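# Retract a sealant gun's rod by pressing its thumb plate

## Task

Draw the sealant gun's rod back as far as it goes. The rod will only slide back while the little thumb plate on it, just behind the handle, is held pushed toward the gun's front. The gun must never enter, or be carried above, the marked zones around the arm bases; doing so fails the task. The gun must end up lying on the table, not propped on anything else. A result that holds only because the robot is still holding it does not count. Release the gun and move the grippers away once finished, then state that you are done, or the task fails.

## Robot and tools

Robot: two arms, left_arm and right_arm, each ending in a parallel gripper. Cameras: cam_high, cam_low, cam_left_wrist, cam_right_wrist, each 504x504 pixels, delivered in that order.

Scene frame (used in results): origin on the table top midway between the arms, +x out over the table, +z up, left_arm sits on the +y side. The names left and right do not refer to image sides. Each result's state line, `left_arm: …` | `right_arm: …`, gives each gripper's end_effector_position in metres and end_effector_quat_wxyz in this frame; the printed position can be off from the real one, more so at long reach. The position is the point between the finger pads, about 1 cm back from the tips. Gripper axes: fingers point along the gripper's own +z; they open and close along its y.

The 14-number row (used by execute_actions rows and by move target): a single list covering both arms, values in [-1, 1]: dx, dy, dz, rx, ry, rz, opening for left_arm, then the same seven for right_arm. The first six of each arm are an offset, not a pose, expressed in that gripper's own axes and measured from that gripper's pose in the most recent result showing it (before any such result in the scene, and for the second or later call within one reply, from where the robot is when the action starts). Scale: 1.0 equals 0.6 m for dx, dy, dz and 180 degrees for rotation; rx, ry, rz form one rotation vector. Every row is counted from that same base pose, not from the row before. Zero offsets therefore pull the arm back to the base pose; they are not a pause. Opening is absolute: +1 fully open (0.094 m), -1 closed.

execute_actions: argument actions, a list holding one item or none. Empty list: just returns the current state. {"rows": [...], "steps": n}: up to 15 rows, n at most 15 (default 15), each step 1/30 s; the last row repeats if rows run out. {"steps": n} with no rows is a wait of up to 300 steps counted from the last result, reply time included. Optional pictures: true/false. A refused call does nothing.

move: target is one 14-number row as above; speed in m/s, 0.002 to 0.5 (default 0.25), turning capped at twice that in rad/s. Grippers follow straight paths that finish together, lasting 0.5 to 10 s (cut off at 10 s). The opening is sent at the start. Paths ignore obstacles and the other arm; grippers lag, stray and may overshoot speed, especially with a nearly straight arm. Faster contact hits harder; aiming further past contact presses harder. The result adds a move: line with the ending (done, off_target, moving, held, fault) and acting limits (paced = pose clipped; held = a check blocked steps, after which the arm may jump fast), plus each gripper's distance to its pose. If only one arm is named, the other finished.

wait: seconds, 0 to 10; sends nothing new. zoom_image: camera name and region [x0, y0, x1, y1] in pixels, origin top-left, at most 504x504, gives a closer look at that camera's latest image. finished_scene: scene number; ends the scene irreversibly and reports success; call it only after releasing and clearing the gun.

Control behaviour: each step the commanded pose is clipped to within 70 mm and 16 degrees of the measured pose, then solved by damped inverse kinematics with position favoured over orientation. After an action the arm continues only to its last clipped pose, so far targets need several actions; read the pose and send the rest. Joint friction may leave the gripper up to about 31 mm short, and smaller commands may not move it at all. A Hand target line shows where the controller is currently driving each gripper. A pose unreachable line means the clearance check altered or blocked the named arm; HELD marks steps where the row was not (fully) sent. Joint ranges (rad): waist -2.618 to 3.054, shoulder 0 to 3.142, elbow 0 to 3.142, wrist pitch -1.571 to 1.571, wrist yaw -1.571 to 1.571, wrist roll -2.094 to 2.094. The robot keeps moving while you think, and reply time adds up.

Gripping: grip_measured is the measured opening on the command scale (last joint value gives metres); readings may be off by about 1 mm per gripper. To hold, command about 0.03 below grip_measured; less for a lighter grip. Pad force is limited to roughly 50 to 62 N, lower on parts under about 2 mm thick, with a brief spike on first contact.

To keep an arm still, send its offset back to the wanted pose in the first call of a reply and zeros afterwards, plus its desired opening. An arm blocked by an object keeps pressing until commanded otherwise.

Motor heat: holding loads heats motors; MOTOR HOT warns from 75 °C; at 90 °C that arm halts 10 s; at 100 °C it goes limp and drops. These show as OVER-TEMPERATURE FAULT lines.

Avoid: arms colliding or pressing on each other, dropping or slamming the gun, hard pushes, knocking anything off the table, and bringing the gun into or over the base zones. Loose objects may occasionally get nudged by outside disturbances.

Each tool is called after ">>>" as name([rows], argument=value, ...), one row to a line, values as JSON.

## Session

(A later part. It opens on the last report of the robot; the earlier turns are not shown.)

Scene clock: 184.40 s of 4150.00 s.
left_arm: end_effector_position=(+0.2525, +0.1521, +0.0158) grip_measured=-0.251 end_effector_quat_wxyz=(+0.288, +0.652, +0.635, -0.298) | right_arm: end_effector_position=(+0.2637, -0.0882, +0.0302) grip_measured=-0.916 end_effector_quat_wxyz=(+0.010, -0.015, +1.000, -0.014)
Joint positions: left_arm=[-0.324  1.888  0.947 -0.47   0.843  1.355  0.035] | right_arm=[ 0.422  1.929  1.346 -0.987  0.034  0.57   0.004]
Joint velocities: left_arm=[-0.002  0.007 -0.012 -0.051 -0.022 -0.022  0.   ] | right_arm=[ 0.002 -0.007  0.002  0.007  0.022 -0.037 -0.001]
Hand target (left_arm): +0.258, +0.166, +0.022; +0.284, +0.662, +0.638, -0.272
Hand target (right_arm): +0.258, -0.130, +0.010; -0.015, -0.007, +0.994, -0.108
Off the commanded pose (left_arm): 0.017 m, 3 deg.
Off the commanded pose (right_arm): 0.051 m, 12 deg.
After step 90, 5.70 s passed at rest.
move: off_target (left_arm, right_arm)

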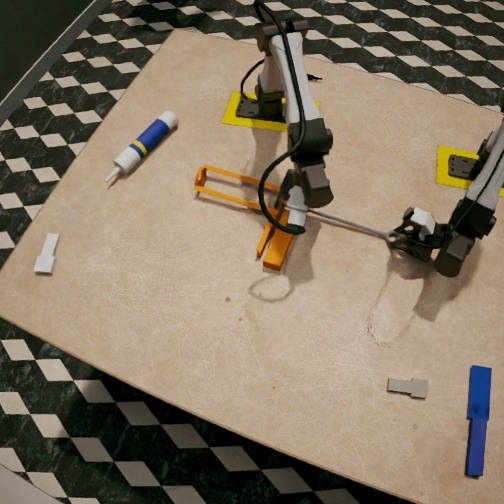

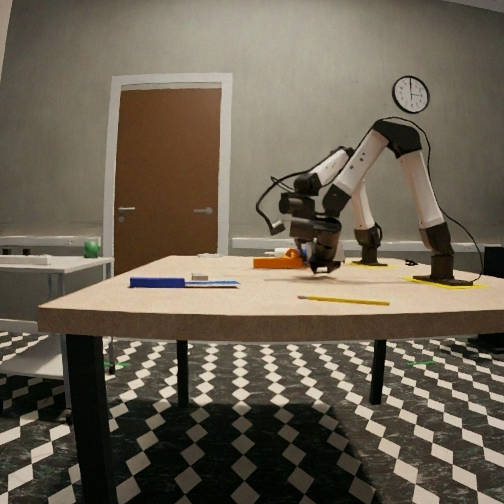

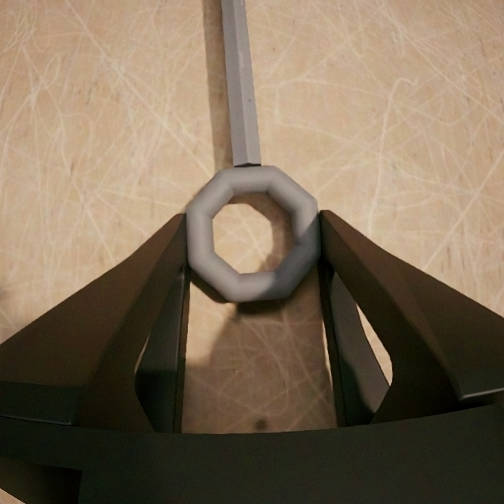

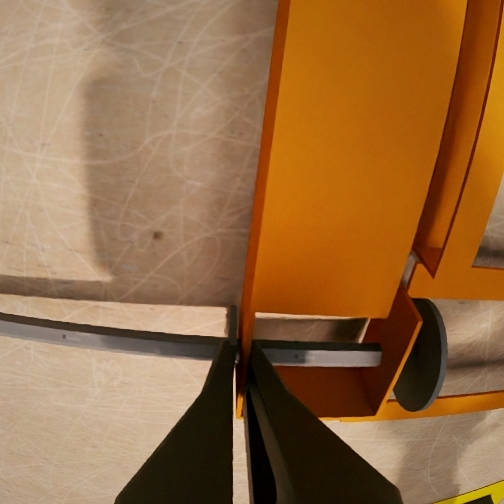

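>>> execute_actions([
  {"rows":[[0.006,0.008,-0.028,0,0.015,0,-0.29,0.01,-0.075,0.04,0.063,0.017,0.006,-0.95],[0.009,0.008,-0.032,0,0.015,0,-0.29,0.01,-0.075,0.04,0.063,0.017,0.006,-0.95],[0.012,0.008,-0.036,0,0.016,0,-0.29,0.01,-0.075,0.04,0.063,0.017,0.006,-0.95],[0.015,0.008,-0.040,0,0.016,0,-0.29,0.01,-0.075,0.04,0.063,0.017,0.006,-0.95],[0.018,0.008,-0.044,0,0.017,0,-0.29,0.01,-0.075,0.04,0.063,0.017,0.006,-0.95],[0.021,0.008,-0.048,0,0.017,0,-0.29,0.01,-0.075,0.04,0.063,0.017,0.006,-0.95],[0.024,0.008,-0.052,0,0.018,0,-0.29,0.01,-0.075,0.04,0.063,0.017,0.006,-0.95],[0.027,0.008,-0.056,0,0.018,0,-0.29,0.01,-0.075,0.04,0.063,0.017,0.006,-0.95],[0.030,0.008,-0.060,0,0.018,0,-0.29,0.01,-0.075,0.04,0.063,0.017,0.006,-0.95],[0.033,0.008,-0.064,0,0.018,0,-0.29,0.01,-0.075,0.04,0.063,0.017,0.006,-0.95]],"steps":15},
])

Scene clock: 195.50 s of 4150.00 s.
left_arm: end_effector_position=(+0.2547, +0.1745, +0.0224) grip_measured=-0.251 end_effector_quat_wxyz=(+0.283, +0.655, +0.635, -0.295) | right_arm: end_effector_position=(+0.2656, -0.0827, +0.0318) grip_measured=-0.916 end_effector_quat_wxyz=(+0.011, -0.014, +1.000, -0.002)
Joint positions: left_arm=[-0.255  1.888  0.992 -0.605  0.841  1.471  0.035] | right_arm=[ 0.422  1.929  1.354 -0.979  0.015  0.571  0.004]
Joint velocities: left_arm=[ 0.012 -0.002  0.032 -0.125 -0.125  0.081  0.   ] | right_arm=[-0.017  0.017  0.002 -0.037  0.022  0.066 -0.   ]
Hand target (left_arm): +0.258, +0.194, +0.025; +0.270, +0.659, +0.644, -0.278
Hand target (right_arm): +0.258, -0.130, +0.013; -0.016, -0.010, +0.994, -0.107
Off the commanded pose (left_arm): 0.020 m, 3 deg.
Off the commanded pose (right_arm): 0.057 m, 13 deg.
Steps of this call (steps 1 to 90: nothing new was sent; then 7.60 s passed at rest; steps 91 to 105: all 15 steps of this action). Readings (end_effector_position):
91: left_arm (+0.2526, +0.1521, +0.0164) | right_arm (+0.2636, -0.0887, +0.0300)
92: left_arm (+0.2533, +0.1523, +0.0176) | right_arm (+0.2637, -0.0888, +0.0301)
94: left_arm (+0.2552, +0.1541, +0.0200) | right_arm (+0.2644, -0.0883, +0.0310)
98: left_arm (+0.2551, +0.1643, +0.0209) | right_arm (+0.2649, -0.0881, +0.0313)
105: the state above

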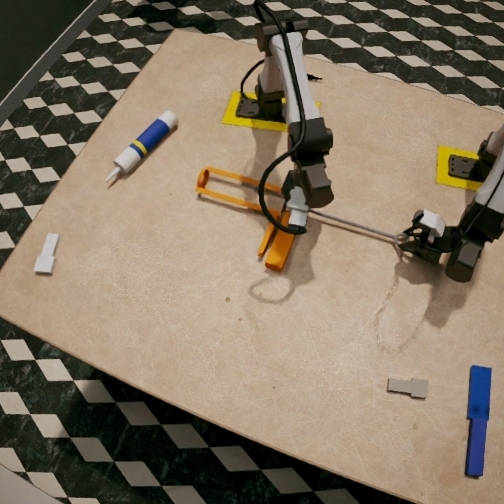

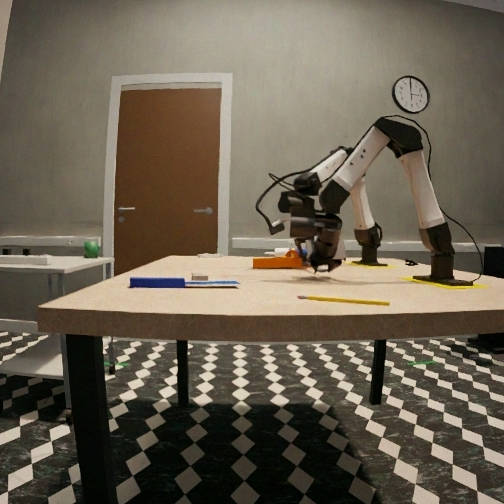

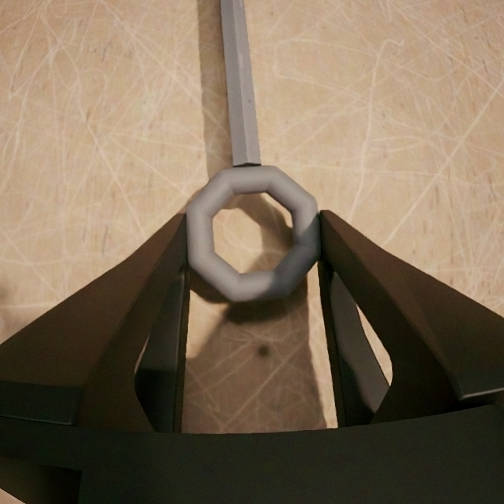

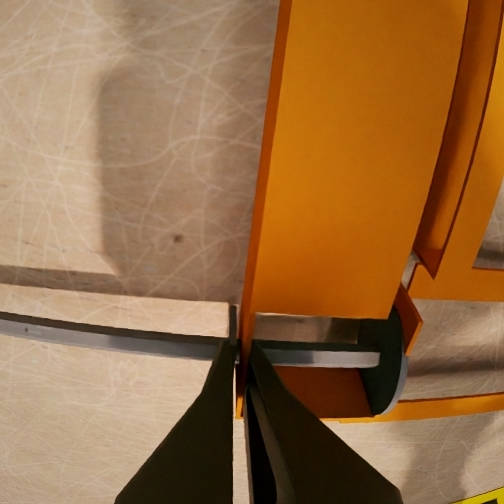

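The rod is at its stop, same as in scene 1. Releasing and retreating.

>>> execute_actions([
  {"rows":[[0.018,0.003,-0.02,0,0.013,0,-0.29,0.01,-0.068,0.033,0.056,0.014,0.004,-0.95],[0.015,0.002,-0.014,0,0.01,0,-0.29,0.007,-0.051,0.027,0.042,0.01,0.003,-0.95],[0.012,0.001,-0.008,0,0.006,0,-0.29,0.005,-0.034,0.02,0.028,0.007,0.002,-0.95],[0.009,0,-0.002,0,0.003,0,-0.29,0.002,-0.017,0.014,0.014,0.003,0.001,-0.95],[0.006,0,0.004,0,0,0,-0.29,0,0,0.008,0,0,0,-0.95],[0.006,0,0.004,0,0,0,-0.27,0,0,0.008,0,0,0,-0.93],[0.006,0,0.004,0,0,0,-0.25,0,0,0.008,0,0,0,-0.9],[0.003,0,0.002,0,0,0,-0.2,0,0,0.004,0,0,0,-0.85],[0,0,0,0,0,0,-0.1,0,0,0,0,0,0,-0.75],[0,0,0,0,0,0,0.2,0,0,0,0,0,0,-0.5]],"steps":15},
], pictures=false)

>>> move(target=[-0.06,0,-0.09,0,0,0,0.2,0,0,-0.1,0,0,0,-0.5], speed=0.1)

>>> move(target=[-0.08,0,-0.14,0,0,0,0.2,0.12,-0.15,-0.15,0,0,0,-0.5], speed=0.25)

Scene clock: 209.67 s of 4150.00 s.
left_arm: end_effector_position=(+0.2551, +0.1751, +0.0219) grip_measured=+0.198 end_effector_quat_wxyz=(+0.281, +0.655, +0.637, -0.295) | right_arm: end_effector_position=(+0.2664, -0.0797, +0.0323) grip_measured=-0.502 end_effector_quat_wxyz=(+0.012, -0.012, +1.000, +0.006)
Joint positions: left_arm=[-0.254  1.889  0.994 -0.608  0.836  1.469  0.056] | right_arm=[ 0.422  1.928  1.354 -0.97   0.003  0.574  0.023]
Joint velocities: left_arm=[-0.002 -0.007 -0.012 -0.095  0.037 -0.051  0.001] | right_arm=[-0.002  0.012  0.002  0.007  0.037 -0.051 -0.   ]
Hand target (left_arm): +0.255, +0.175, +0.022; +0.283, +0.655, +0.635, -0.295
Hand target (right_arm): +0.266, -0.083, +0.032; +0.011, -0.014, +1.000, -0.001
Off the commanded pose (left_arm): 0.001 m, 0 deg.
Off the commanded pose (right_arm): 0.003 m, 1 deg.
Steps of this call (steps 1 to 90: nothing new was sent; then 10.67 s passed at rest; steps 91 to 105: all 15 steps of this action). Readings (end_effector_position):
91: left_arm (+0.2541, +0.1751, +0.0223) | right_arm (+0.2653, -0.0819, +0.0318)
92: left_arm (+0.2541, +0.1752, +0.0223) | right_arm (+0.2653, -0.0814, +0.0318)
94: left_arm (+0.2544, +0.1751, +0.0223) | right_arm (+0.2653, -0.0804, +0.0318)
98: left_arm (+0.2551, +0.1751, +0.0219) | right_arm (+0.2658, -0.0792, +0.0323)
105: the state above

Scene clock: 211.13 s of 4150.00 s.
left_arm: end_effector_position=(+0.2512, +0.1900, +0.0743) grip_measured=+0.198 end_effector_quat_wxyz=(+0.268, +0.652, +0.640, -0.305) | right_arm: end_effector_position=(+0.2631, -0.0829, +0.0813) grip_measured=-0.502 end_effector_quat_wxyz=(+0.003, -0.012, +1.000, -0.002)
Joint positions: left_arm=[-0.207  1.801  1.123 -0.914  0.836  1.546  0.056] | right_arm=[ 0.422  1.889  1.501 -1.181  0.007  0.574  0.023]
Joint velocities: left_arm=[ 0.007 -0.002 -0.002 -0.022 -0.007 -0.037 -0.   ] | right_arm=[ 0.007 -0.007 -0.017 -0.051 -0.095  0.022 -0.001]
Hand target (left_arm): +0.257, +0.192, +0.084; +0.280, +0.655, +0.637, -0.295
Hand target (right_arm): +0.266, -0.081, +0.092; +0.013, -0.012, +1.000, +0.005
Off the commanded pose (left_arm): 0.012 m, 2 deg.
Off the commanded pose (right_arm): 0.011 m, 1 deg.
move: off_target (left_arm, right_arm)

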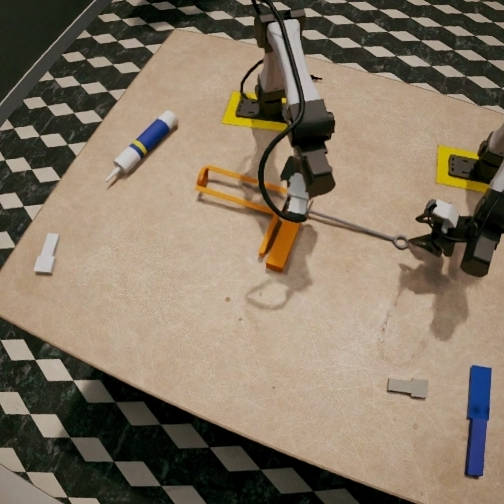

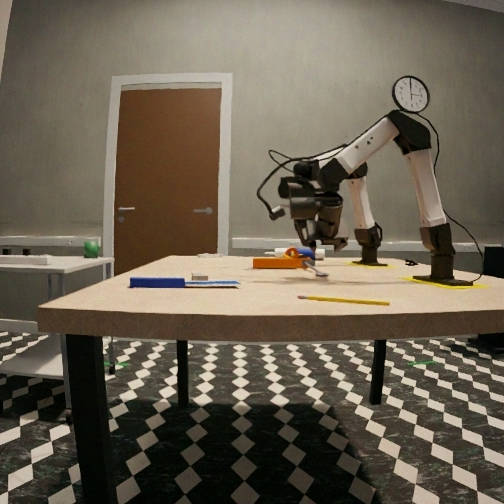

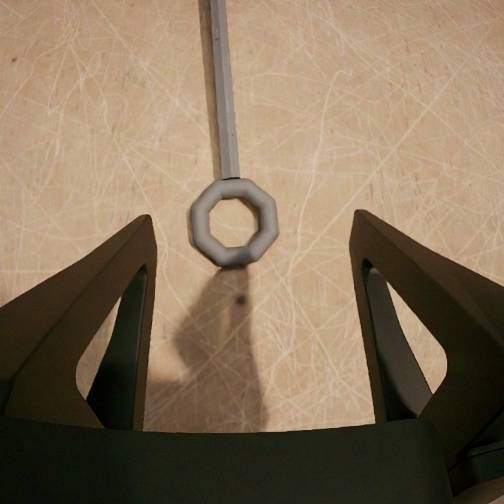

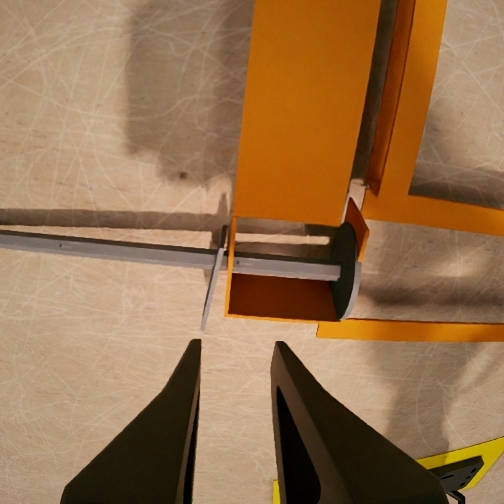

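Scene clock: 212.40 s of 4150.00 s.
left_arm: end_effector_position=(+0.2542, +0.2183, +0.1591) grip_measured=+0.198 end_effector_quat_wxyz=(+0.262, +0.648, +0.642, -0.315) | right_arm: end_effector_position=(+0.1990, -0.1699, +0.1718) grip_measured=-0.502 end_effector_quat_wxyz=(+0.009, -0.015, +1.000, +0.000)
Joint positions: left_arm=[-0.114  1.774  1.432 -1.381  0.834  1.69   0.056] | right_arm=[ 0.281  1.496  1.419 -1.477  0.007  0.428  0.023]
Joint velocities: left_arm=[-0.037 -0.012 -0.017 -0.051 -0.051  0.007 -0.   ] | right_arm=[-0.012  0.012 -0.007  0.051  0.007 -0.095  0.   ]
Hand target (left_arm): +0.257, +0.222, +0.165; +0.267, +0.652, +0.640, -0.305
Hand target (right_arm): +0.194, -0.175, +0.171; +0.002, -0.012, +1.000, -0.002
Off the commanded pose (left_arm): 0.007 m, 1 deg.
Off the commanded pose (right_arm): 0.008 m, 1 deg.
move: done

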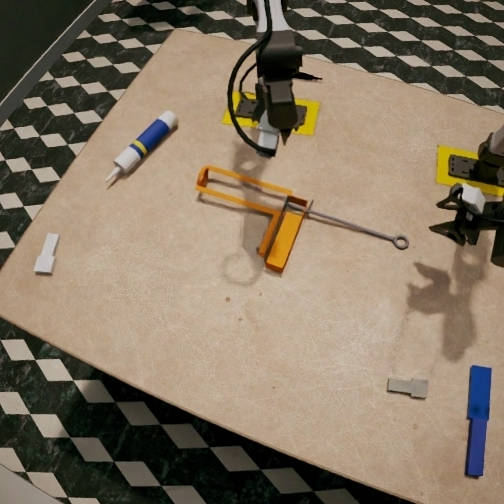

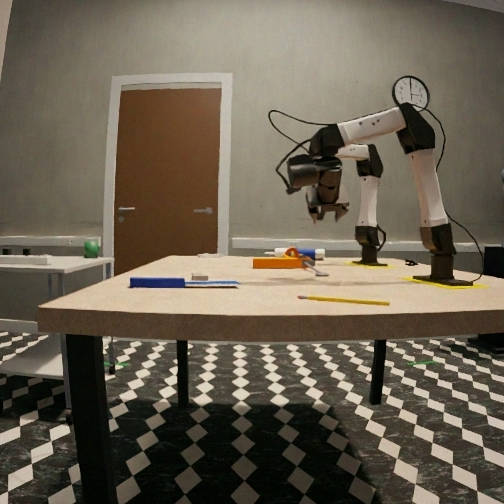

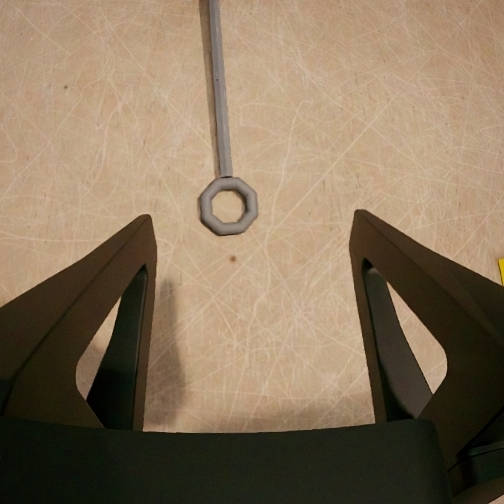

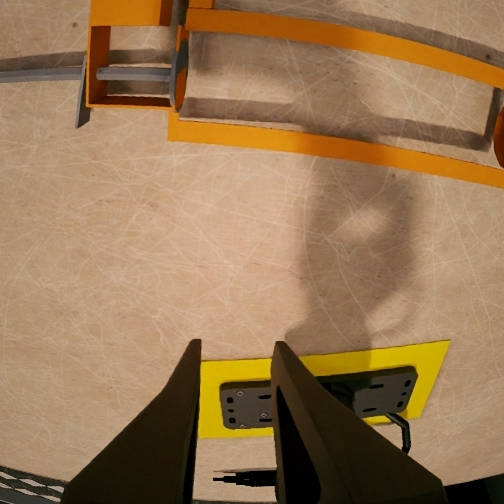

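The rod is fully back and the arms are clear. I'm done with scene 2.

>>> finished_scene(scene=2)

The scene is finished: the task was done.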